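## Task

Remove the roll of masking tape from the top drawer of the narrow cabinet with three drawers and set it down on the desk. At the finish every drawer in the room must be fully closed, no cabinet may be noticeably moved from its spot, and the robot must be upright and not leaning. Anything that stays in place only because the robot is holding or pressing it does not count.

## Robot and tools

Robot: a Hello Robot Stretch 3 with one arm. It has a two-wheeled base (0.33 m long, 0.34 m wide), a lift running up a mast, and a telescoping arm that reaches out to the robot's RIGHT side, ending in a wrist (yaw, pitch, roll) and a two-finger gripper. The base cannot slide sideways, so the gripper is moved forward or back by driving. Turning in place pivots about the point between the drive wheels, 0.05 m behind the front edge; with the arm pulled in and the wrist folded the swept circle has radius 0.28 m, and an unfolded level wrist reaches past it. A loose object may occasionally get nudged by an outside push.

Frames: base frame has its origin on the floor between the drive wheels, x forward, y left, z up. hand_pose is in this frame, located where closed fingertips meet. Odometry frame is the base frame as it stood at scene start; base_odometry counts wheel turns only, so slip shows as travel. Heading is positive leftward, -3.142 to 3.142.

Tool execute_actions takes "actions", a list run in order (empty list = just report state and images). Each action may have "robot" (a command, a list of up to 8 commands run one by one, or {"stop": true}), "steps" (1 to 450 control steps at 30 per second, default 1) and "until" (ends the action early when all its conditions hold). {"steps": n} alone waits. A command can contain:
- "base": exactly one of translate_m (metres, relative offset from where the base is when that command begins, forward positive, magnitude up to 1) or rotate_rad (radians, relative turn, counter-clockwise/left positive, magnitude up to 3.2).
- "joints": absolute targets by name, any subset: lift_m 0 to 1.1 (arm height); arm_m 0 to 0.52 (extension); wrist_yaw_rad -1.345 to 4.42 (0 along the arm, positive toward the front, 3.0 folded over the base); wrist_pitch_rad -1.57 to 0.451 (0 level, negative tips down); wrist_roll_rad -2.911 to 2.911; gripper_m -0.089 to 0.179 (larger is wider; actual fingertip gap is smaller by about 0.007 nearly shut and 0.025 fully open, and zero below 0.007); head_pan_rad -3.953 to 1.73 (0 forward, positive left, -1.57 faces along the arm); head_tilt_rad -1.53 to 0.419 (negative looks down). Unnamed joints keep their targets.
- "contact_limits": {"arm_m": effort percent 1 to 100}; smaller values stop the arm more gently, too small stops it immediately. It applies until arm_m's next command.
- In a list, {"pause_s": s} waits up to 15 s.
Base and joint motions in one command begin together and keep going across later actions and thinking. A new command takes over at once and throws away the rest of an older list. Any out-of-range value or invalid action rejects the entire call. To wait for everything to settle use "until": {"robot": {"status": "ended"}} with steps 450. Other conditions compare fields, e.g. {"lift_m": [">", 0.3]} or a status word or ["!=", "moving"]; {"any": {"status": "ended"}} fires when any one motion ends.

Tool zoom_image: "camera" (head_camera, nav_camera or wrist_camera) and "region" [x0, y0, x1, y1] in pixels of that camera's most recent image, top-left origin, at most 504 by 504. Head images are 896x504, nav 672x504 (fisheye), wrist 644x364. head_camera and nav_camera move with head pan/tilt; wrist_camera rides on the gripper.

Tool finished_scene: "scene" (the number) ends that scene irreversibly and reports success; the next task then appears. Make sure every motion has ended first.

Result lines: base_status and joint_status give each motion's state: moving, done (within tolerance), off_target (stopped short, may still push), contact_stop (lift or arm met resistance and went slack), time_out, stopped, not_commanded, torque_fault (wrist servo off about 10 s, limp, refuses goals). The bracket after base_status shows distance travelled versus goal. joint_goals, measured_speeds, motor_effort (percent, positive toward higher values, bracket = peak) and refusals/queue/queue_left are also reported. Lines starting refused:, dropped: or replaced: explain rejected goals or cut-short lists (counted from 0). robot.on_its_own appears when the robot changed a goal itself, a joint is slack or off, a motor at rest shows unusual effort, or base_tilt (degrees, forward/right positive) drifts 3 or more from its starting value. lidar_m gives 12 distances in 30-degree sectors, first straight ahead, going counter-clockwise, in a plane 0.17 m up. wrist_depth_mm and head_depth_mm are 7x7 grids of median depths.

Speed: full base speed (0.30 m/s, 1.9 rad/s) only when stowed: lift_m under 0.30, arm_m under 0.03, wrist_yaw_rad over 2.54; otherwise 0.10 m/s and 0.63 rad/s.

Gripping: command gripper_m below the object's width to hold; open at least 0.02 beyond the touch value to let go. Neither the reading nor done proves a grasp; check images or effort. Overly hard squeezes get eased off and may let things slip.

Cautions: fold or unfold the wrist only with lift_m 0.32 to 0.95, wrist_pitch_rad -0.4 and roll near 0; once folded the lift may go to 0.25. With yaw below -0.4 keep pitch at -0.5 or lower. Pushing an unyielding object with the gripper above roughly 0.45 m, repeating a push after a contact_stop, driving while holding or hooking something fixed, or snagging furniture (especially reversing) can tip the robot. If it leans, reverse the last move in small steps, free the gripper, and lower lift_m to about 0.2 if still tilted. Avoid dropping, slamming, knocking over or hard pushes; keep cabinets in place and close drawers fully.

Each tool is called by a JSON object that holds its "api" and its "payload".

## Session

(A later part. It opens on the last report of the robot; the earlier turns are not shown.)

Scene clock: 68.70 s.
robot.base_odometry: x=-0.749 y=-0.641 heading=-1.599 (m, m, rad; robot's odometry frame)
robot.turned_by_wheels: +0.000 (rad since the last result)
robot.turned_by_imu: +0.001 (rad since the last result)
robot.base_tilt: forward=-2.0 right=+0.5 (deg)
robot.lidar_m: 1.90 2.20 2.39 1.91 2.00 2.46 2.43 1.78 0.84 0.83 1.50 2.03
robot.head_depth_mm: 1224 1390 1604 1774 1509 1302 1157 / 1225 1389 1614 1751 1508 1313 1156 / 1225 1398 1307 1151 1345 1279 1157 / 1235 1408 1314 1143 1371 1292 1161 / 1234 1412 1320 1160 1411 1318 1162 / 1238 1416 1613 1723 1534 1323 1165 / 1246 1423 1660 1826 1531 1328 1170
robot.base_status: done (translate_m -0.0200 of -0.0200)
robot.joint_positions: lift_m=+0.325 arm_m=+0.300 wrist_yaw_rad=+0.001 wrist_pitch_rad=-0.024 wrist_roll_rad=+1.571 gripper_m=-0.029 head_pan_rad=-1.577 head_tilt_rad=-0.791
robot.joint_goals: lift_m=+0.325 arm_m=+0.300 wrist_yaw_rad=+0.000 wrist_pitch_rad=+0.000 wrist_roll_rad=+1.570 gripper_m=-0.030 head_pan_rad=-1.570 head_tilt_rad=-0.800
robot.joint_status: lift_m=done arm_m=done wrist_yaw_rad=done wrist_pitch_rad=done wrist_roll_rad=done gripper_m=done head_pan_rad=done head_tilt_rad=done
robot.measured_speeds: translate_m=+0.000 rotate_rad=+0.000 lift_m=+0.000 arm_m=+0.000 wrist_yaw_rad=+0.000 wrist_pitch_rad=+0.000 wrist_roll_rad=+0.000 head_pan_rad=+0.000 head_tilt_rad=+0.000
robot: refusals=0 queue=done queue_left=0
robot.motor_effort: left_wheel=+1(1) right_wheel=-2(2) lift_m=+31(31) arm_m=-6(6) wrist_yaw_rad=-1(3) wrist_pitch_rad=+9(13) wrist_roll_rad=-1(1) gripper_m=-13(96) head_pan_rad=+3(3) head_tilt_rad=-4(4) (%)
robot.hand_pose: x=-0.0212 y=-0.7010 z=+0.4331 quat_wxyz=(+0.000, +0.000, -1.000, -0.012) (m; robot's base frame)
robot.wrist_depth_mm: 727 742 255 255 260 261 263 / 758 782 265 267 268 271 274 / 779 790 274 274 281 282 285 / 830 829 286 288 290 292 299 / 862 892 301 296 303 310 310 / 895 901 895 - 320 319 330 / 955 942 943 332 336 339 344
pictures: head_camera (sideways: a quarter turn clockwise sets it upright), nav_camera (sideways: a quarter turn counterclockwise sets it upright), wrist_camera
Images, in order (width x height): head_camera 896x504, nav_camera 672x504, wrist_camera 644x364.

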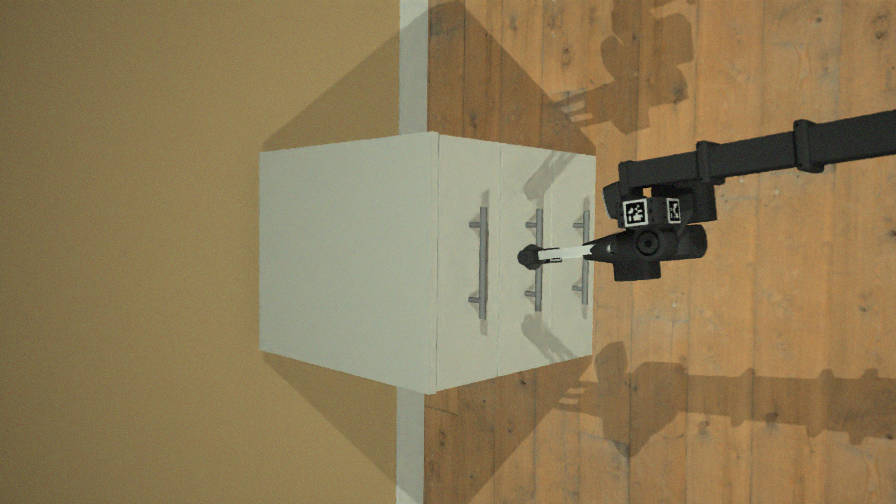

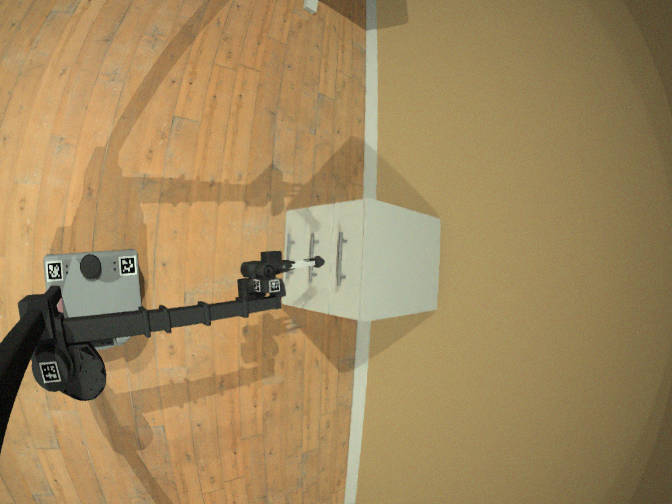

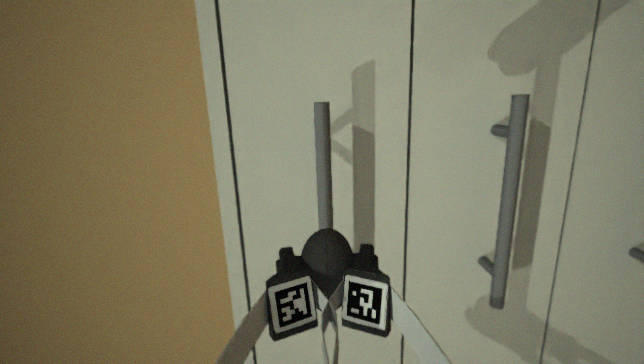

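{"api": "execute_actions", "payload": {"actions": [{"robot":[{"joints":{"gripper_m":0.06}},{"joints":{"arm_m":0.412}},{"joints":{"gripper_m":-0.06}},{"pause_s":0.5}],"steps":450,"until":{"robot":{"status":"ended"}}}]}}

Scene clock: 75.83 s.
robot.base_odometry: x=-0.749 y=-0.641 heading=-1.599 (m, m, rad; robot's odometry frame)
robot.turned_by_wheels: +0.000 (rad since the last result)
robot.turned_by_imu: +0.001 (rad since the last result)
robot.base_tilt: forward=-2.0 right=+0.6 (deg)
robot.lidar_m: 1.89 2.21 2.39 1.91 2.00 2.47 2.43 1.79 0.84 0.83 1.50 2.03
robot.head_depth_mm: 1220 1387 1606 1763 1510 1310 1158 / 1217 1402 1613 1744 1516 1313 1174 / 1226 1404 1312 1149 1316 1320 1158 / 1237 1405 1313 1138 1348 1315 1161 / 1238 1414 1323 1158 1403 1324 1164 / 1239 1416 1616 1728 1530 1322 1162 / 1247 1427 1647 1817 1536 1334 1168
robot.base_status: done (translate_m -0.0200 of -0.0200)
robot.joint_positions: lift_m=+0.325 arm_m=+0.412 wrist_yaw_rad=+0.002 wrist_pitch_rad=-0.033 wrist_roll_rad=+1.571 gripper_m=-0.058 head_pan_rad=-1.577 head_tilt_rad=-0.791
robot.joint_goals: lift_m=+0.325 arm_m=+0.412 wrist_yaw_rad=+0.000 wrist_pitch_rad=+0.000 wrist_roll_rad=+1.570 gripper_m=-0.060 head_pan_rad=-1.570 head_tilt_rad=-0.800
robot.joint_status: lift_m=done arm_m=done wrist_yaw_rad=done wrist_pitch_rad=done wrist_roll_rad=done gripper_m=done head_pan_rad=done head_tilt_rad=done
robot.measured_speeds: translate_m=+0.000 rotate_rad=+0.000 lift_m=+0.000 arm_m=+0.000 wrist_yaw_rad=+0.000 wrist_pitch_rad=+0.000 wrist_roll_rad=+0.000 head_pan_rad=+0.000 head_tilt_rad=+0.000
robot: refusals=0 queue=done queue_left=0
robot.motor_effort: left_wheel=+1(2) right_wheel=-2(2) lift_m=+31(31) arm_m=+2(6) wrist_yaw_rad=-2(1) wrist_pitch_rad=+12(14) wrist_roll_rad=+0(1) gripper_m=-32(100) head_pan_rad=+3(3) head_tilt_rad=-4(4) (%)
robot.hand_pose: x=-0.0209 y=-0.8121 z=+0.4306 quat_wxyz=(+0.000, +0.001, -1.000, -0.017) (m; robot's base frame)
robot.wrist_depth_mm: 639 152 151 153 157 160 163 / 661 159 158 159 163 166 170 / 674 165 164 164 169 174 175 / 730 708 170 171 175 181 184 / 752 749 178 176 184 189 190 / 764 789 185 150 192 198 198 / 806 809 196 196 204 207 207
pictures: head_camera (sideways: a quarter turn clockwise sets it upright), nav_camera (sideways: a quarter turn counterclockwise sets it upright), wrist_camera
Images, in order (width x height): head_camera 896x504, nav_camera 672x504, wrist_camera 644x364.

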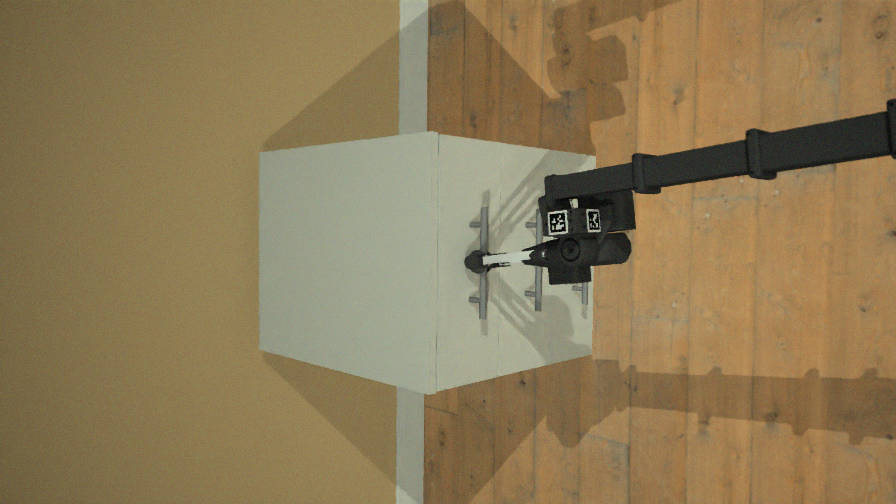

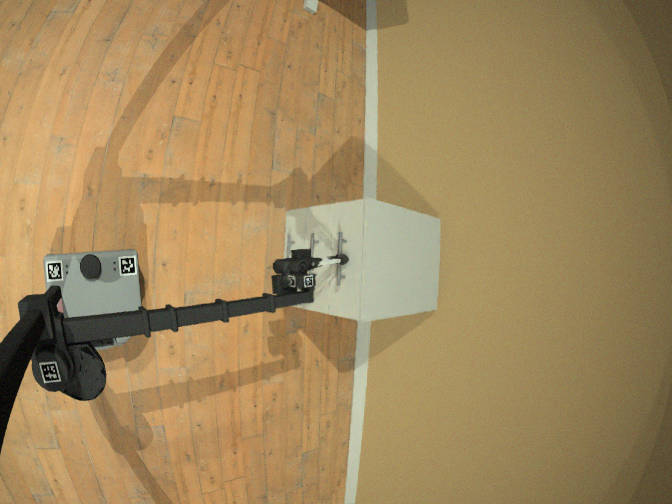

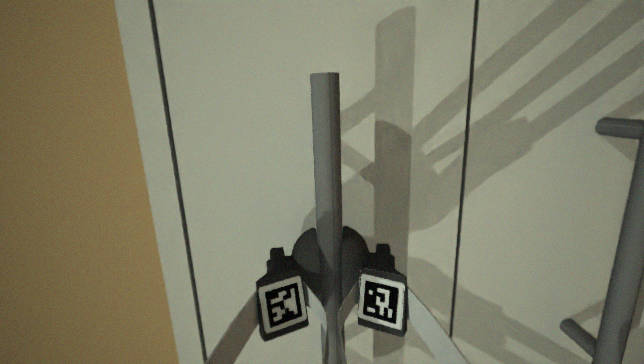

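Gripped.

{"api": "execute_actions", "payload": {"actions": [{"robot":{"joints":{"arm_m":0.34}},"steps":450,"until":{"robot":{"status":"ended"}}}]}}

Scene clock: 78.73 s.
robot.base_odometry: x=-0.749 y=-0.641 heading=-1.598 (m, m, rad; robot's odometry frame)
robot.turned_by_wheels: +0.000 (rad since the last result)
robot.turned_by_imu: +0.001 (rad since the last result)
robot.base_tilt: forward=-2.1 right=+0.5 (deg)
robot.lidar_m: 1.90 2.21 2.39 1.91 2.00 2.46 2.43 1.79 0.84 0.83 1.50 2.03
robot.head_depth_mm: 1222 1387 1608 1770 1509 1314 1151 / 1221 1395 1611 1751 1510 1314 1162 / 1226 1404 1306 1109 1344 1286 1159 / 1231 1406 1316 1110 1297 1298 1159 / 1237 1410 1320 1120 1399 1320 1164 / 1241 1424 1608 1686 1528 1320 1170 / 1250 1420 1648 1820 1537 1327 1170
robot.base_status: done (translate_m -0.0200 of -0.0200)
robot.joint_positions: lift_m=+0.325 arm_m=+0.340 wrist_yaw_rad=+0.026 wrist_pitch_rad=-0.034 wrist_roll_rad=+1.571 gripper_m=-0.045 head_pan_rad=-1.577 head_tilt_rad=-0.791
robot.joint_goals: lift_m=+0.325 arm_m=+0.340 wrist_yaw_rad=+0.000 wrist_pitch_rad=+0.000 wrist_roll_rad=+1.570 gripper_m=-0.043 head_pan_rad=-1.570 head_tilt_rad=-0.800
robot.joint_status: lift_m=done arm_m=done wrist_yaw_rad=done wrist_pitch_rad=done wrist_roll_rad=done gripper_m=done head_pan_rad=done head_tilt_rad=done
robot.measured_speeds: translate_m=+0.000 rotate_rad=+0.000 lift_m=+0.000 arm_m=+0.000 wrist_yaw_rad=+0.000 wrist_pitch_rad=+0.000 wrist_roll_rad=+0.000 head_pan_rad=+0.000 head_tilt_rad=+0.000
robot: refusals=0 queue=done queue_left=0
robot.on_its_own: gripper_m is held at -0.043, not at your -0.060, by its stall guard, which is still easing; wrist_yaw_rad is at rest, and its effort (-25) is outside its rest range (-12 to +12)
robot.motor_effort: left_wheel=+7(7) right_wheel=-16(15) lift_m=+31(31) arm_m=-7(10) wrist_yaw_rad=-25(25) wrist_pitch_rad=+12(12) wrist_roll_rad=-1(1) gripper_m=-4(33) head_pan_rad=+3(3) head_tilt_rad=-4(4) (%)
robot.hand_pose: x=-0.0147 y=-0.7406 z=+0.4303 quat_wxyz=(+0.000, +0.013, -1.000, -0.017) (m; robot's base frame)
robot.wrist_depth_mm: 693 688 148 150 153 225 230 / 733 738 155 155 159 233 238 / 765 769 161 162 167 243 249 / 788 795 168 169 175 255 262 / 804 823 177 176 182 267 274 / 857 881 185 151 192 281 292 / 930 905 199 199 206 299 308
pictures: head_camera (sideways: a quarter turn clockwise sets it upright), nav_camera (sideways: a quarter turn counterclockwise sets it upright), wrist_camera
Images, in order (width x height): head_camera 896x504, nav_camera 672x504, wrist_camera 644x364.

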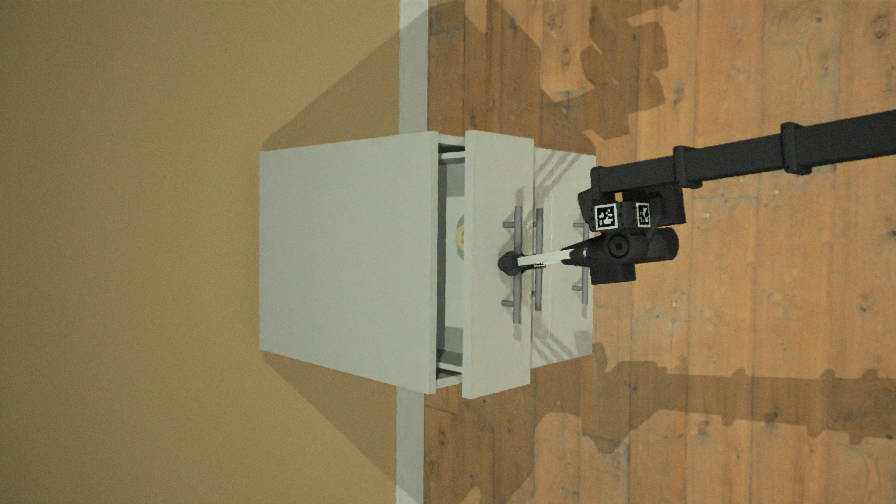

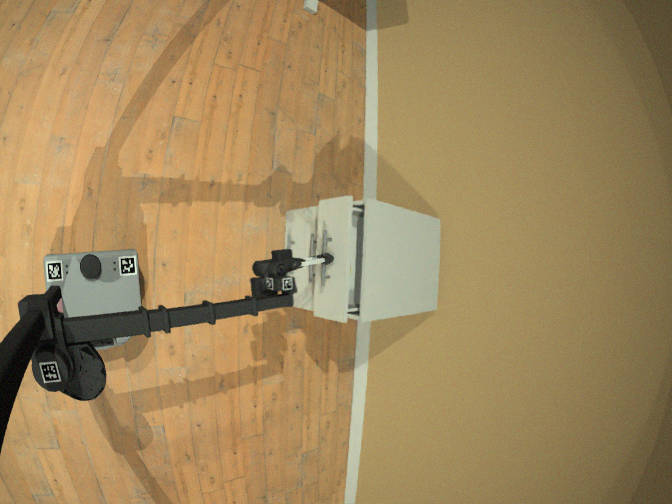

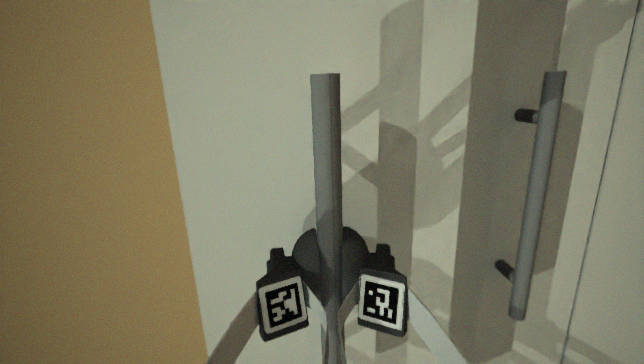

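{"api": "execute_actions", "payload": {"actions": [{"robot":[{"base":{"translate_m":0.01},"joints":{"gripper_m":-0.065}},{"joints":{"arm_m":0.27}}],"steps":450,"until":{"robot":{"status":"ended"}}}]}}

Scene clock: 84.00 s.
robot.base_odometry: x=-0.750 y=-0.651 heading=-1.599 (m, m, rad; robot's odometry frame)
robot.turned_by_wheels: +0.000 (rad since the last result)
robot.turned_by_imu: +0.001 (rad since the last result)
robot.base_tilt: forward=-2.0 right=+0.5 (deg)
robot.lidar_m: 1.89 2.20 2.39 1.90 2.00 2.48 2.44 1.80 0.84 0.83 1.50 2.02
robot.head_depth_mm: 1221 1390 1597 1776 1511 1305 1150 / 1224 1392 1606 1750 1481 1312 1166 / 1232 1400 1306 1158 1386 - 1155 / 1233 1410 1314 1162 1393 1267 1160 / 1242 1418 1317 1168 1412 1326 1162 / 1248 1419 1639 1764 1493 1322 1167 / 1248 1423 1663 1830 1539 1329 1172
robot.base_status: done (translate_m +0.0100 of +0.0100)
robot.joint_positions: lift_m=+0.325 arm_m=+0.270 wrist_yaw_rad=+0.019 wrist_pitch_rad=-0.035 wrist_roll_rad=+1.572 gripper_m=-0.056 head_pan_rad=-1.577 head_tilt_rad=-0.791
robot.joint_goals: lift_m=+0.325 arm_m=+0.270 wrist_yaw_rad=-0.006 wrist_pitch_rad=+0.000 wrist_roll_rad=+1.570 gripper_m=-0.058 head_pan_rad=-1.570 head_tilt_rad=-0.800
robot.joint_status: lift_m=done arm_m=done wrist_yaw_rad=done wrist_pitch_rad=done wrist_roll_rad=done gripper_m=done head_pan_rad=done head_tilt_rad=done
robot.measured_speeds: translate_m=+0.000 rotate_rad=+0.000 lift_m=+0.000 arm_m=+0.000 wrist_yaw_rad=+0.000 wrist_pitch_rad=+0.000 wrist_roll_rad=+0.000 head_pan_rad=+0.000 head_tilt_rad=+0.000
robot: refusals=0 queue=done queue_left=0
robot.on_its_own: gripper_m is held at -0.058, not at your -0.065, by its stall guard, which is still easing
robot.motor_effort: left_wheel=+6(9) right_wheel=-13(23) lift_m=+31(31) arm_m=-7(9) wrist_yaw_rad=-24(38) wrist_pitch_rad=+13(13) wrist_roll_rad=-1(1) gripper_m=-31(100) head_pan_rad=+3(3) head_tilt_rad=-5(4) (%)
robot.hand_pose: x=-0.0166 y=-0.6706 z=+0.4301 quat_wxyz=(+0.000, +0.009, -1.000, -0.018) (m; robot's base frame)
robot.wrist_depth_mm: 742 761 149 152 153 289 298 / 786 768 155 156 160 303 308 / 823 824 161 164 167 315 321 / 848 841 168 170 174 332 336 / 879 899 176 176 182 344 354 / 911 931 185 149 192 366 377 / - - 200 198 206 383 442
pictures: head_camera (sideways: a quarter turn clockwise sets it upright), nav_camera (sideways: a quarter turn counterclockwise sets it upright), wrist_camera
Images, in order (width x height): head_camera 896x504, nav_camera 672x504, wrist_camera 644x364.

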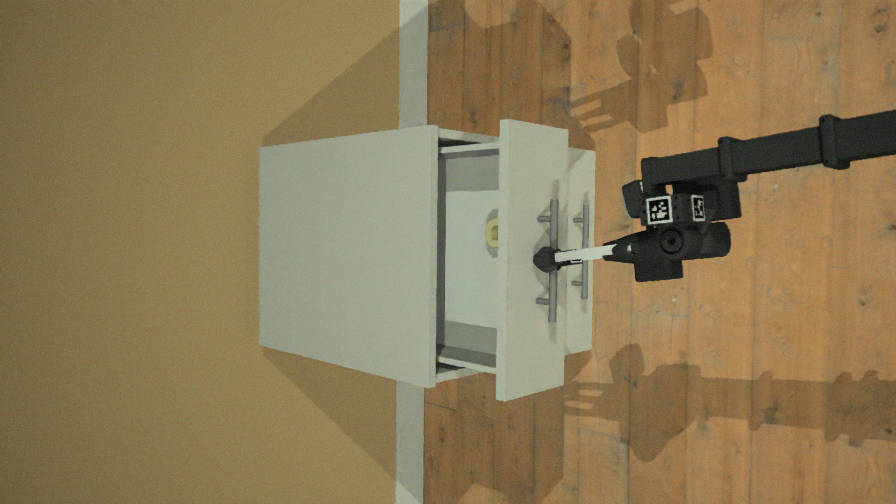

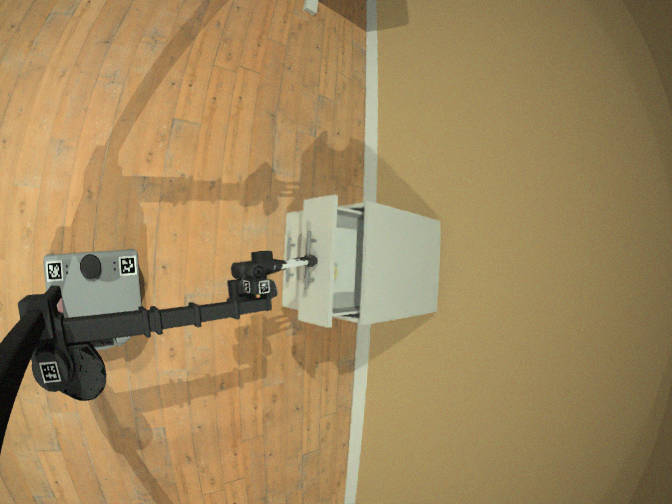

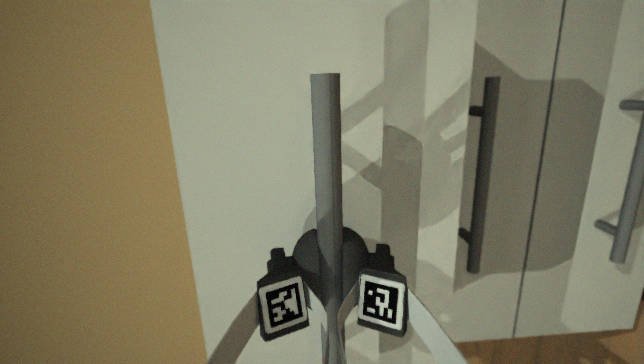

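{"api": "execute_actions", "payload": {"actions": [{"robot":[{"base":{"translate_m":0.008},"joints":{"wrist_yaw_rad":0.03}},{"joints":{"arm_m":0.18,"wrist_yaw_rad":0.04}},{"joints":{"gripper_m":0.06}},{"joints":{"arm_m":0.10}},{"joints":{"lift_m":0.62,"wrist_roll_rad":0,"wrist_pitch_rad":-1.2,"wrist_yaw_rad":0,"gripper_m":0.12}}],"steps":450,"until":{"robot":{"status":"ended"}}}]}}

Scene clock: 87.30 s.
robot.base_odometry: x=-0.750 y=-0.659 heading=-1.599 (m, m, rad; robot's odometry frame)
robot.turned_by_wheels: -0.001 (rad since the last result)
robot.turned_by_imu: -0.001 (rad since the last result)
robot.base_tilt: forward=-2.0 right=+0.6 (deg)
robot.lidar_m: 1.88 2.19 2.39 1.91 2.00 2.48 2.45 1.79 0.84 0.83 1.50 2.01
robot.head_depth_mm: 1219 1391 1617 1767 1509 1309 1153 / 1225 1391 1587 1737 1479 1312 1173 / 1227 1394 1312 1164 1389 - 1162 / 1235 1413 1312 1164 1394 1270 1159 / 1236 1411 1319 1168 1411 1319 1164 / 1245 1418 1653 1762 1498 1327 1172 / 1249 1423 1659 1826 1538 1326 1168
robot.base_status: done (translate_m +0.0080 of +0.0080)
robot.joint_positions: lift_m=+0.325 arm_m=+0.270 wrist_yaw_rad=+0.001 wrist_pitch_rad=-0.035 wrist_roll_rad=+1.572 gripper_m=-0.040 head_pan_rad=-1.577 head_tilt_rad=-0.791
robot.joint_goals: lift_m=+0.325 arm_m=+0.270 wrist_yaw_rad=+0.030 wrist_pitch_rad=+0.000 wrist_roll_rad=+1.570 gripper_m=-0.042 head_pan_rad=-1.570 head_tilt_rad=-0.800
robot.joint_status: lift_m=done arm_m=done wrist_yaw_rad=off_target wrist_pitch_rad=done wrist_roll_rad=done gripper_m=done head_pan_rad=done head_tilt_rad=done
robot.measured_speeds: translate_m=+0.000 rotate_rad=+0.000 lift_m=+0.000 arm_m=+0.000 wrist_yaw_rad=+0.000 wrist_pitch_rad=+0.000 wrist_roll_rad=+0.000 head_pan_rad=+0.000 head_tilt_rad=+0.000
robot: refusals=0 queue=dropped queue_left=0
robot.on_its_own: gripper_m is held at -0.042, not at your -0.065, by its stall guard, which is still easing; wrist_yaw_rad is at rest, and its effort (+28) is outside its rest range (-12 to +12)
robot.motor_effort: left_wheel=-5(7) right_wheel=+15(15) lift_m=+31(31) arm_m=-5(6) wrist_yaw_rad=+28(28) wrist_pitch_rad=+13(13) wrist_roll_rad=-1(1) gripper_m=-24(31) head_pan_rad=+3(3) head_tilt_rad=-4(4) (%)
robot.hand_pose: x=-0.0210 y=-0.6705 z=+0.4300 quat_wxyz=(+0.000, +0.001, -1.000, -0.018) (m; robot's base frame)
robot.wrist_depth_mm: 772 751 152 154 156 296 300 / 809 799 158 159 163 303 311 / 805 801 163 165 169 317 320 / 822 842 169 171 176 332 336 / 864 902 178 177 182 345 354 / 923 920 185 150 193 361 374 / 956 - 196 195 204 378 433
pictures: head_camera (sideways: a quarter turn clockwise sets it upright), nav_camera (sideways: a quarter turn counterclockwise sets it upright), wrist_camera
dropped: robot: command 0 of its queue: wrist_yaw_rad: off_target
Images, in order (width x height): head_camera 896x504, nav_camera 672x504, wrist_camera 644x364.

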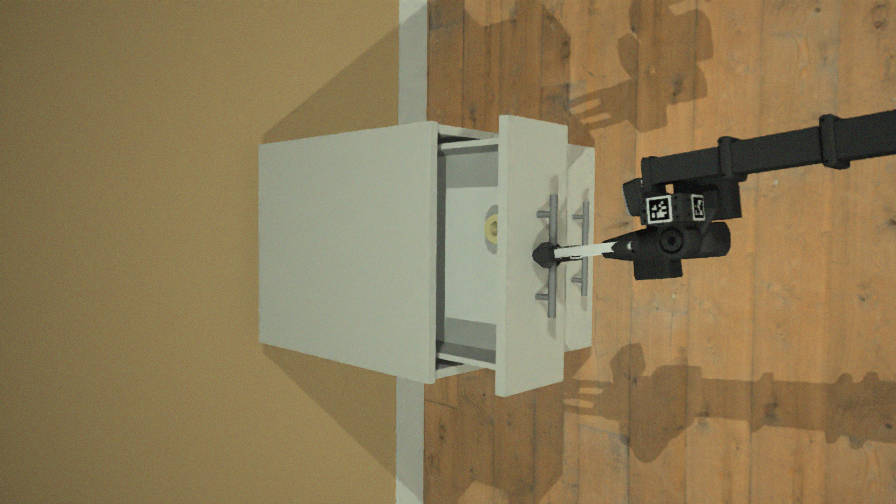

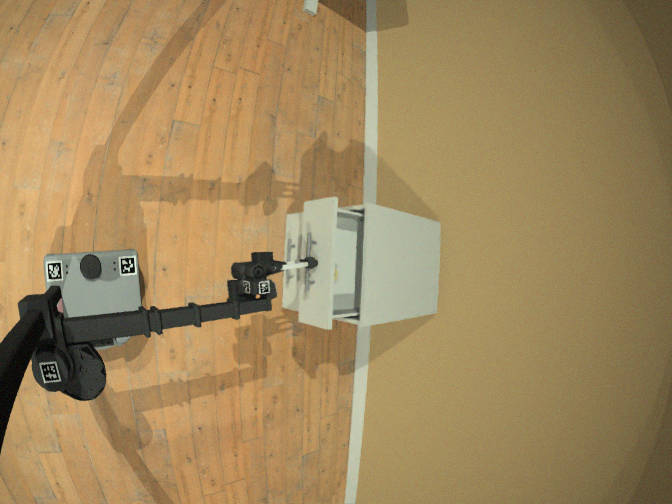

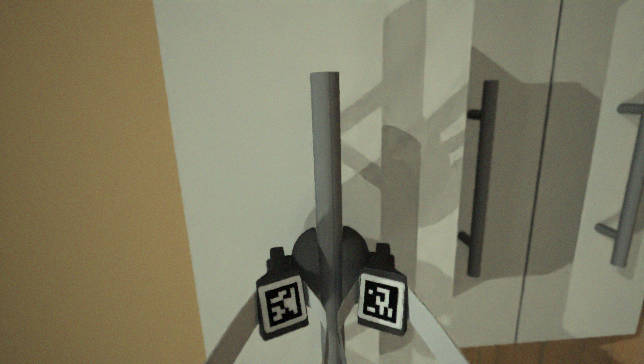

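{"api": "execute_actions", "payload": {"actions": [{"robot":{"joints":{"arm_m":0.18,"wrist_yaw_rad":0.012,"gripper_m":-0.068}},"steps":300,"until":{"robot":{"status":"ended"}}},{"robot":[{"joints":{"gripper_m":0.06}},{"joints":{"arm_m":0.08}},{"joints":{"lift_m":0.62,"wrist_roll_rad":0,"wrist_pitch_rad":-1.2,"wrist_yaw_rad":0,"gripper_m":0.12}},{"joints":{"arm_m":0.3}}],"steps":450,"until":{"robot":{"status":"ended"}}}]}}

Scene clock: 101.40 s.
robot.base_odometry: x=-0.750 y=-0.659 heading=-1.599 (m, m, rad; robot's odometry frame)
robot.turned_by_wheels: +0.001 (rad since the last result)
robot.turned_by_imu: +0.004 (rad since the last result)
robot.base_tilt: forward=-2.0 right=+0.5 (deg)
robot.lidar_m: 1.88 2.19 2.39 1.91 2.01 2.48 2.45 1.79 0.84 0.83 1.51 2.01
robot.head_depth_mm: 1217 1393 1611 1775 1510 1309 1170 / 1225 1389 1583 1745 1532 - 1145 / 1231 1404 1309 1128 1056 1319 1158 / 1233 1405 1314 1167 1146 1314 1164 / 1241 1419 1320 1182 1135 1324 1163 / 1242 1416 1653 1777 1466 1323 1167 / 1243 1425 1653 1825 1533 1324 1169
robot.base_status: done (translate_m +0.0080 of +0.0080)
robot.joint_positions: lift_m=+0.620 arm_m=+0.300 wrist_yaw_rad=+0.000 wrist_pitch_rad=-1.200 wrist_roll_rad=+0.005 gripper_m=+0.120 head_pan_rad=-1.577 head_tilt_rad=-0.791
robot.joint_goals: lift_m=+0.620 arm_m=+0.300 wrist_yaw_rad=+0.000 wrist_pitch_rad=-1.200 wrist_roll_rad=+0.000 gripper_m=+0.120 head_pan_rad=-1.570 head_tilt_rad=-0.800
robot.joint_status: lift_m=done arm_m=done wrist_yaw_rad=done wrist_pitch_rad=done wrist_roll_rad=done gripper_m=done head_pan_rad=done head_tilt_rad=done
robot.measured_speeds: translate_m=+0.000 rotate_rad=+0.000 lift_m=+0.000 arm_m=+0.000 wrist_yaw_rad=+0.000 wrist_pitch_rad=+0.000 wrist_roll_rad=+0.000 head_pan_rad=+0.000 head_tilt_rad=+0.000
robot: refusals=0 queue=done queue_left=0
robot.motor_effort: left_wheel=+2(5) right_wheel=-2(15) lift_m=+31(32) arm_m=+5(8) wrist_yaw_rad=-1(28) wrist_pitch_rad=+0(13) wrist_roll_rad=-4(7) gripper_m=+1(100) head_pan_rad=+4(3) head_tilt_rad=-4(3) (%)
robot.hand_pose: x=-0.0216 y=-0.5150 z=+0.5109 quat_wxyz=(+0.582, +0.398, -0.585, -0.401) (m; robot's base frame)
robot.wrist_depth_mm: 785 303 351 351 350 305 778 / 201 198 334 316 337 277 728 / 707 248 234 220 208 198 190 / 678 684 330 308 302 322 663 / 676 664 663 659 659 657 653 / 651 654 648 636 640 637 618 / 631 613 630 616 617 608 611
pictures: head_camera (sideways: a quarter turn clockwise sets it upright), nav_camera (sideways: a quarter turn counterclockwise sets it upright), wrist_camera
Images, in order (width x height): head_camera 896x504, nav_camera 672x504, wrist_camera 644x364.

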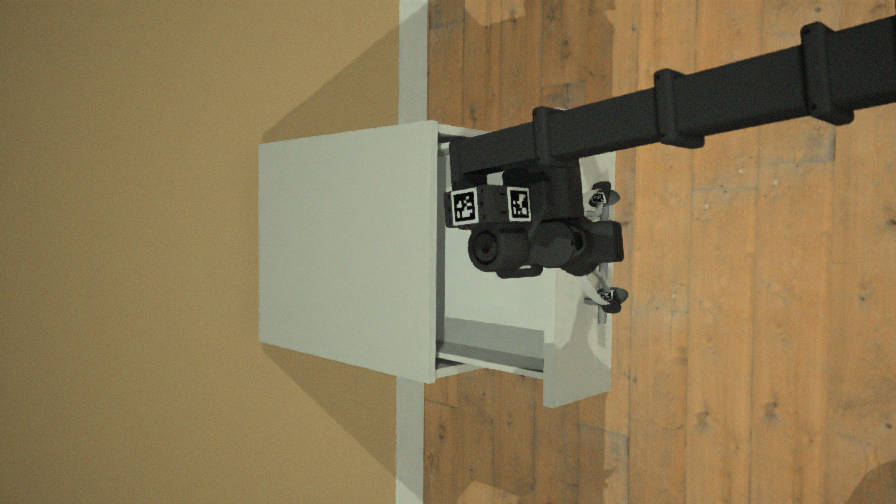

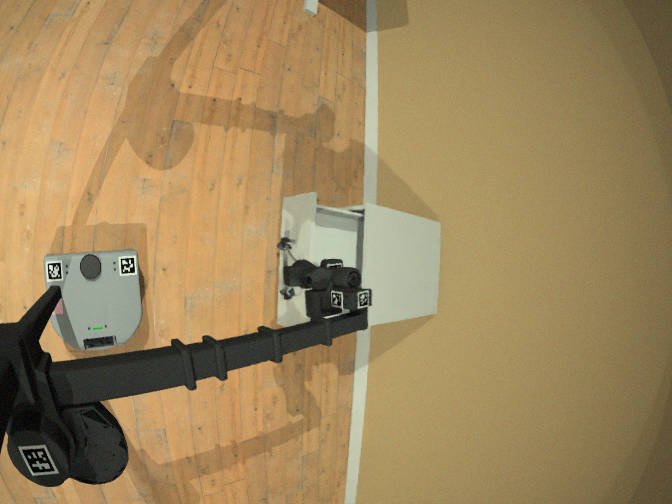

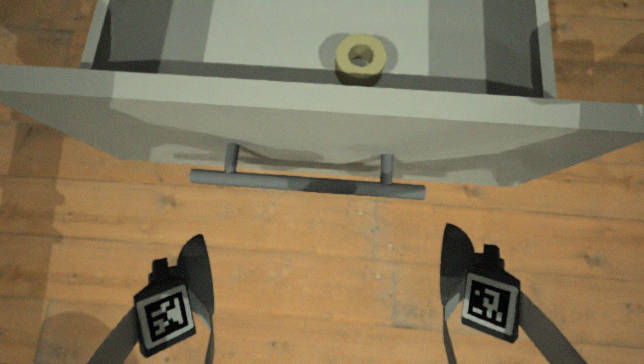

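{"api": "execute_actions", "payload": {"actions": [{"robot":[{"base":{"translate_m":-0.037},"joints":{"lift_m":0.68,"wrist_pitch_rad":-1.57,"gripper_m":0.11}},{"joints":{"arm_m":0.5}}],"steps":450,"until":{"robot":{"status":"ended"}}}]}}

Scene clock: 110.33 s.
robot.base_odometry: x=-0.749 y=-0.622 heading=-1.599 (m, m, rad; robot's odometry frame)
robot.turned_by_wheels: +0.000 (rad since the last result)
robot.turned_by_imu: +0.001 (rad since the last result)
robot.base_tilt: forward=-2.0 right=+0.5 (deg)
robot.lidar_m: 1.92 2.23 2.39 1.90 2.00 2.44 2.41 1.79 1.41 0.82 1.50 2.05
robot.head_depth_mm: 1219 1380 1602 1765 1515 1326 - / 1221 1394 1616 1779 - 1287 1148 / 1226 1395 1444 1191 1041 1308 1159 / 1229 1407 1453 1214 1047 1320 1162 / 1236 1407 1323 1189 1056 1318 1165 / 1240 1419 1605 1233 1065 1321 1169 / 1246 1420 1653 1827 1534 1328 1168
robot.base_status: done (translate_m -0.0370 of -0.0370)
robot.joint_positions: lift_m=+0.680 arm_m=+0.500 wrist_yaw_rad=+0.000 wrist_pitch_rad=-1.552 wrist_roll_rad=+0.005 gripper_m=+0.110 head_pan_rad=-1.577 head_tilt_rad=-0.791
robot.joint_goals: lift_m=+0.680 arm_m=+0.500 wrist_yaw_rad=+0.000 wrist_pitch_rad=-1.570 wrist_roll_rad=+0.000 gripper_m=+0.110 head_pan_rad=-1.570 head_tilt_rad=-0.800
robot.joint_status: lift_m=done arm_m=done wrist_yaw_rad=done wrist_pitch_rad=done wrist_roll_rad=done gripper_m=done head_pan_rad=done head_tilt_rad=done
robot.measured_speeds: translate_m=+0.000 rotate_rad=+0.000 lift_m=+0.000 arm_m=+0.000 wrist_yaw_rad=+0.000 wrist_pitch_rad=+0.000 wrist_roll_rad=+0.000 head_pan_rad=+0.000 head_tilt_rad=+0.000
robot: refusals=0 queue=done queue_left=0
robot.motor_effort: left_wheel=+0(2) right_wheel=-1(7) lift_m=+30(30) arm_m=+5(5) wrist_yaw_rad=+0(0) wrist_pitch_rad=-3(1) wrist_roll_rad=-3(3) gripper_m=+0(47) head_pan_rad=+3(3) head_tilt_rad=-4(3) (%)
robot.hand_pose: x=-0.0216 y=-0.6253 z=+0.5618 quat_wxyz=(+0.503, +0.494, -0.506, -0.497) (m; robot's base frame)
robot.wrist_depth_mm: 269 327 327 325 326 311 668 / 277 333 330 332 336 309 676 / 282 337 338 342 343 688 691 / 292 344 348 348 348 703 724 / 224 232 229 240 261 291 735 / 743 739 727 731 751 227 764 / 771 767 764 765 779 776 755
pictures: head_camera (sideways: a quarter turn clockwise sets it upright), nav_camera (sideways: a quarter turn counterclockwise sets it upright), wrist_camera
Images, in order (width x height): head_camera 896x504, nav_camera 672x504, wrist_camera 644x364.

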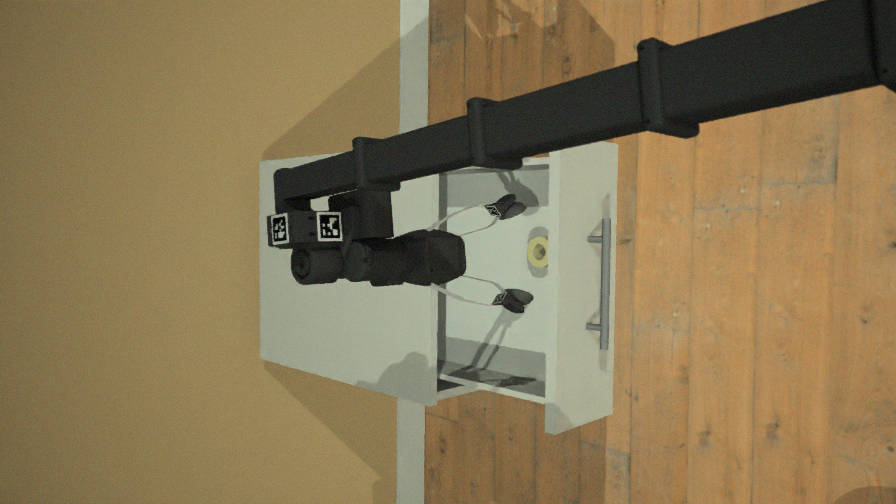

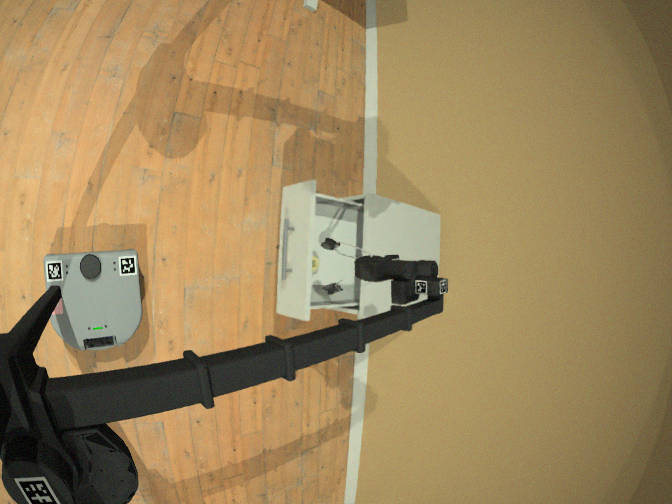

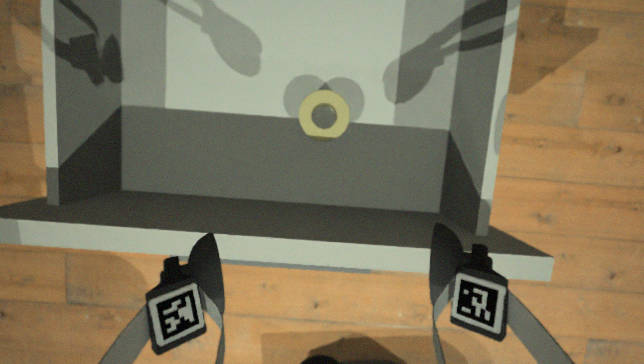

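{"api": "execute_actions", "payload": {"actions": [{"robot":[{"joints":{"lift_m":0.62,"wrist_pitch_rad":-1.2,"arm_m":0.515,"gripper_m":0.11}},{"joints":{"lift_m":0.56}}],"steps":450,"until":{"robot":{"status":"ended"}}}]}}

Scene clock: 125.77 s.
robot.base_odometry: x=-0.749 y=-0.622 heading=-1.599 (m, m, rad; robot's odometry frame)
robot.turned_by_wheels: +0.000 (rad since the last result)
robot.turned_by_imu: +0.001 (rad since the last result)
robot.base_tilt: forward=-2.0 right=+0.5 (deg)
robot.lidar_m: 1.92 2.22 2.39 1.90 2.00 2.44 2.41 1.79 1.40 0.82 1.50 2.06
robot.head_depth_mm: 1216 1376 1606 1757 1512 1307 1163 / 1224 1392 1610 1775 1511 - - / 1227 1404 1351 1162 1044 1313 1154 / 1232 1402 1354 - 1046 1319 1166 / 1236 1408 1323 1188 1058 1317 1164 / 1238 1417 1599 1235 1070 1324 1166 / 1247 1419 1649 1813 1532 1328 1169
robot.base_status: done (translate_m -0.0370 of -0.0370)
robot.joint_positions: lift_m=+0.560 arm_m=+0.515 wrist_yaw_rad=+0.000 wrist_pitch_rad=-1.208 wrist_roll_rad=+0.005 gripper_m=+0.110 head_pan_rad=-1.577 head_tilt_rad=-0.791
robot.joint_goals: lift_m=+0.560 arm_m=+0.515 wrist_yaw_rad=+0.000 wrist_pitch_rad=-1.200 wrist_roll_rad=+0.000 gripper_m=+0.110 head_pan_rad=-1.570 head_tilt_rad=-0.800
robot.joint_status: lift_m=done arm_m=done wrist_yaw_rad=done wrist_pitch_rad=done wrist_roll_rad=done gripper_m=done head_pan_rad=done head_tilt_rad=done
robot.measured_speeds: translate_m=+0.000 rotate_rad=+0.000 lift_m=+0.000 arm_m=+0.000 wrist_yaw_rad=+0.000 wrist_pitch_rad=+0.000 wrist_roll_rad=+0.000 head_pan_rad=+0.000 head_tilt_rad=+0.000
robot: refusals=0 queue=done queue_left=0
robot.motor_effort: left_wheel=+2(1) right_wheel=-1(1) lift_m=+20(32) arm_m=+5(6) wrist_yaw_rad=+1(0) wrist_pitch_rad=+3(5) wrist_roll_rad=-3(3) gripper_m=+0(2) head_pan_rad=+3(3) head_tilt_rad=-3(3) (%)
robot.hand_pose: x=-0.0216 y=-0.7279 z=+0.4508 quat_wxyz=(+0.581, +0.401, -0.583, -0.403) (m; robot's base frame)
robot.wrist_depth_mm: 234 284 282 278 280 237 181 / 240 273 274 270 271 265 187 / 240 264 262 260 260 256 190 / 244 253 251 252 250 245 180 / 243 246 246 243 245 239 176 / 235 236 236 230 235 218 165 / 230 229 231 228 227 225 163
pictures: head_camera (sideways: a quarter turn clockwise sets it upright), nav_camera (sideways: a quarter turn counterclockwise sets it upright), wrist_camera
Images, in order (width x height): head_camera 896x504, nav_camera 672x504, wrist_camera 644x364.

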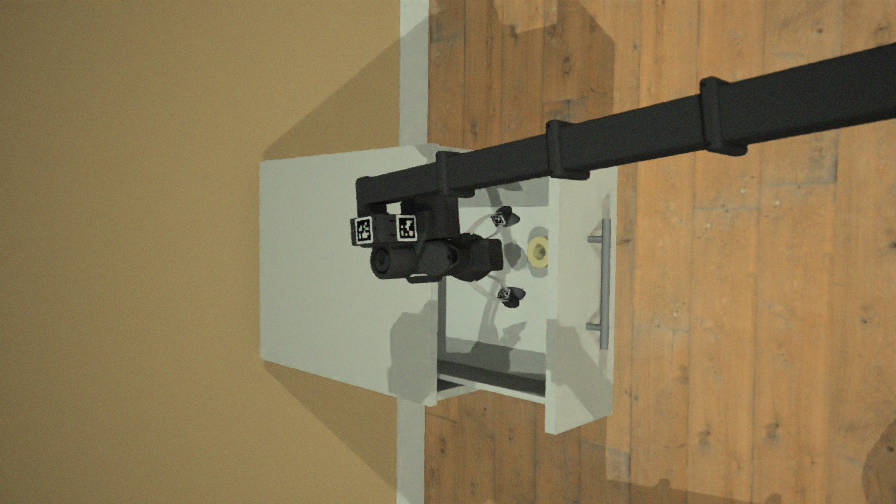

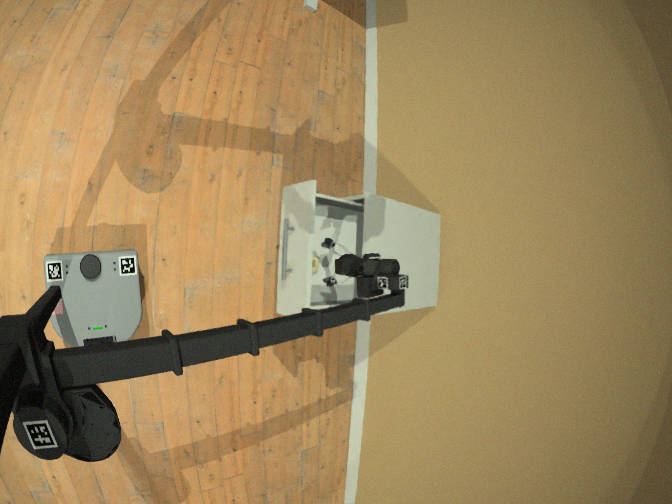

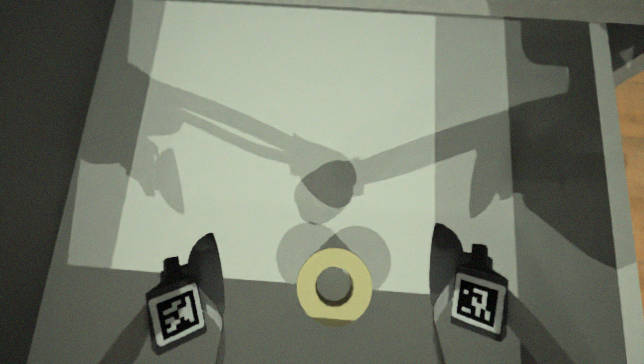

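{"api": "execute_actions", "payload": {"actions": [{"robot":{"joints":{"lift_m":0.505,"gripper_m":0.10}},"steps":450,"until":{"robot":{"status":"ended"}}}]}}

Scene clock: 129.20 s.
robot.base_odometry: x=-0.749 y=-0.622 heading=-1.599 (m, m, rad; robot's odometry frame)
robot.turned_by_wheels: +0.000 (rad since the last result)
robot.turned_by_imu: +0.001 (rad since the last result)
robot.base_tilt: forward=-2.0 right=+0.6 (deg)
robot.lidar_m: 1.91 2.23 2.40 1.90 2.00 2.45 2.41 1.79 1.41 0.82 1.51 2.05
robot.head_depth_mm: 1220 1382 1605 1772 1509 1308 1150 / 1220 1387 1616 1774 1514 1332 - / 1228 1396 1312 1155 1046 1313 1159 / 1233 1400 1318 - 1046 1320 1158 / 1236 1405 1316 1192 1055 1316 1162 / 1240 1415 1603 1238 1064 1324 1169 / 1242 1421 1663 1825 1537 1326 1167
robot.base_status: done (translate_m -0.0370 of -0.0370)
robot.joint_positions: lift_m=+0.505 arm_m=+0.515 wrist_yaw_rad=+0.000 wrist_pitch_rad=-1.208 wrist_roll_rad=+0.005 gripper_m=+0.100 head_pan_rad=-1.577 head_tilt_rad=-0.791
robot.joint_goals: lift_m=+0.505 arm_m=+0.515 wrist_yaw_rad=+0.000 wrist_pitch_rad=-1.200 wrist_roll_rad=+0.000 gripper_m=+0.100 head_pan_rad=-1.570 head_tilt_rad=-0.800
robot.joint_status: lift_m=done arm_m=done wrist_yaw_rad=done wrist_pitch_rad=done wrist_roll_rad=done gripper_m=done head_pan_rad=done head_tilt_rad=done
robot.measured_speeds: translate_m=+0.000 rotate_rad=+0.000 lift_m=+0.000 arm_m=+0.000 wrist_yaw_rad=+0.000 wrist_pitch_rad=+0.000 wrist_roll_rad=+0.000 head_pan_rad=+0.000 head_tilt_rad=+0.000
robot: refusals=0 queue=done queue_left=0
robot.motor_effort: left_wheel=+1(1) right_wheel=-1(1) lift_m=+20(18) arm_m=+5(5) wrist_yaw_rad=-1(1) wrist_pitch_rad=+3(3) wrist_roll_rad=-2(3) gripper_m=+0(50) head_pan_rad=+3(3) head_tilt_rad=-4(4) (%)
robot.hand_pose: x=-0.0216 y=-0.7279 z=+0.3958 quat_wxyz=(+0.581, +0.401, -0.583, -0.403) (m; robot's base frame)
robot.wrist_depth_mm: 220 220 221 219 219 217 177 / 213 213 214 211 211 210 175 / 207 204 205 203 203 203 173 / 198 199 198 198 196 195 169 / 191 191 191 190 190 188 168 / 185 185 183 165 182 183 166 / 179 179 178 161 177 175 162
pictures: head_camera (sideways: a quarter turn clockwise sets it upright), nav_camera (sideways: a quarter turn counterclockwise sets it upright), wrist_camera
Images, in order (width x height): head_camera 896x504, nav_camera 672x504, wrist_camera 644x364.

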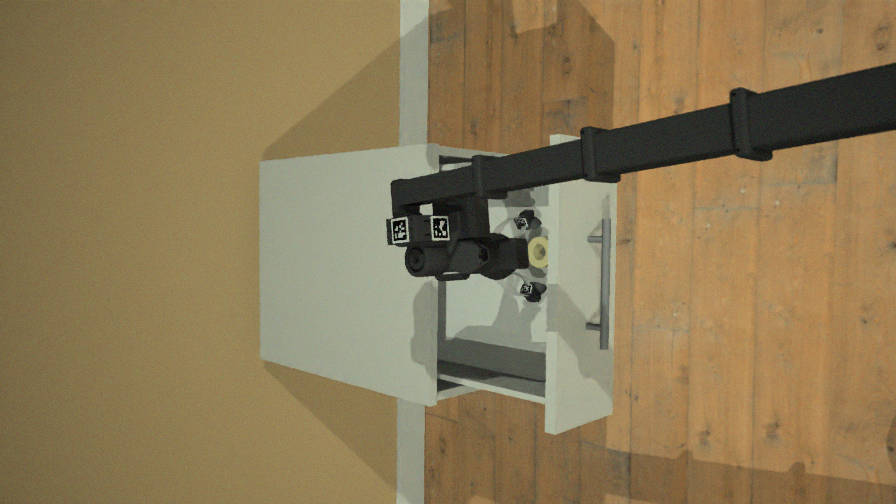

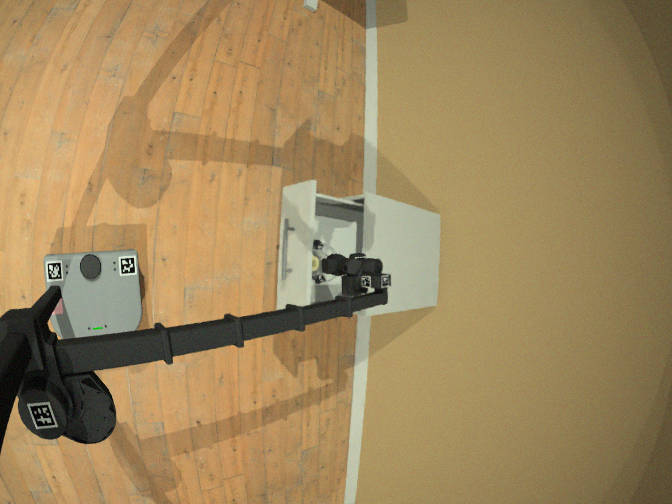

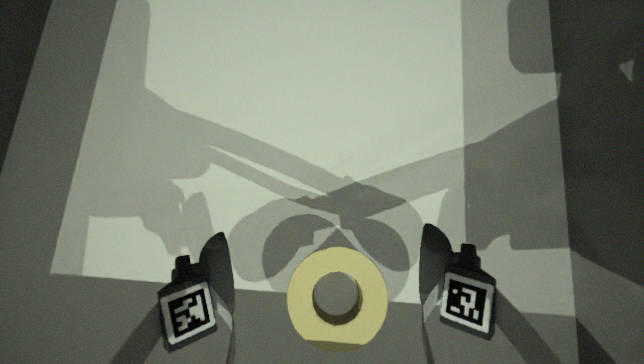

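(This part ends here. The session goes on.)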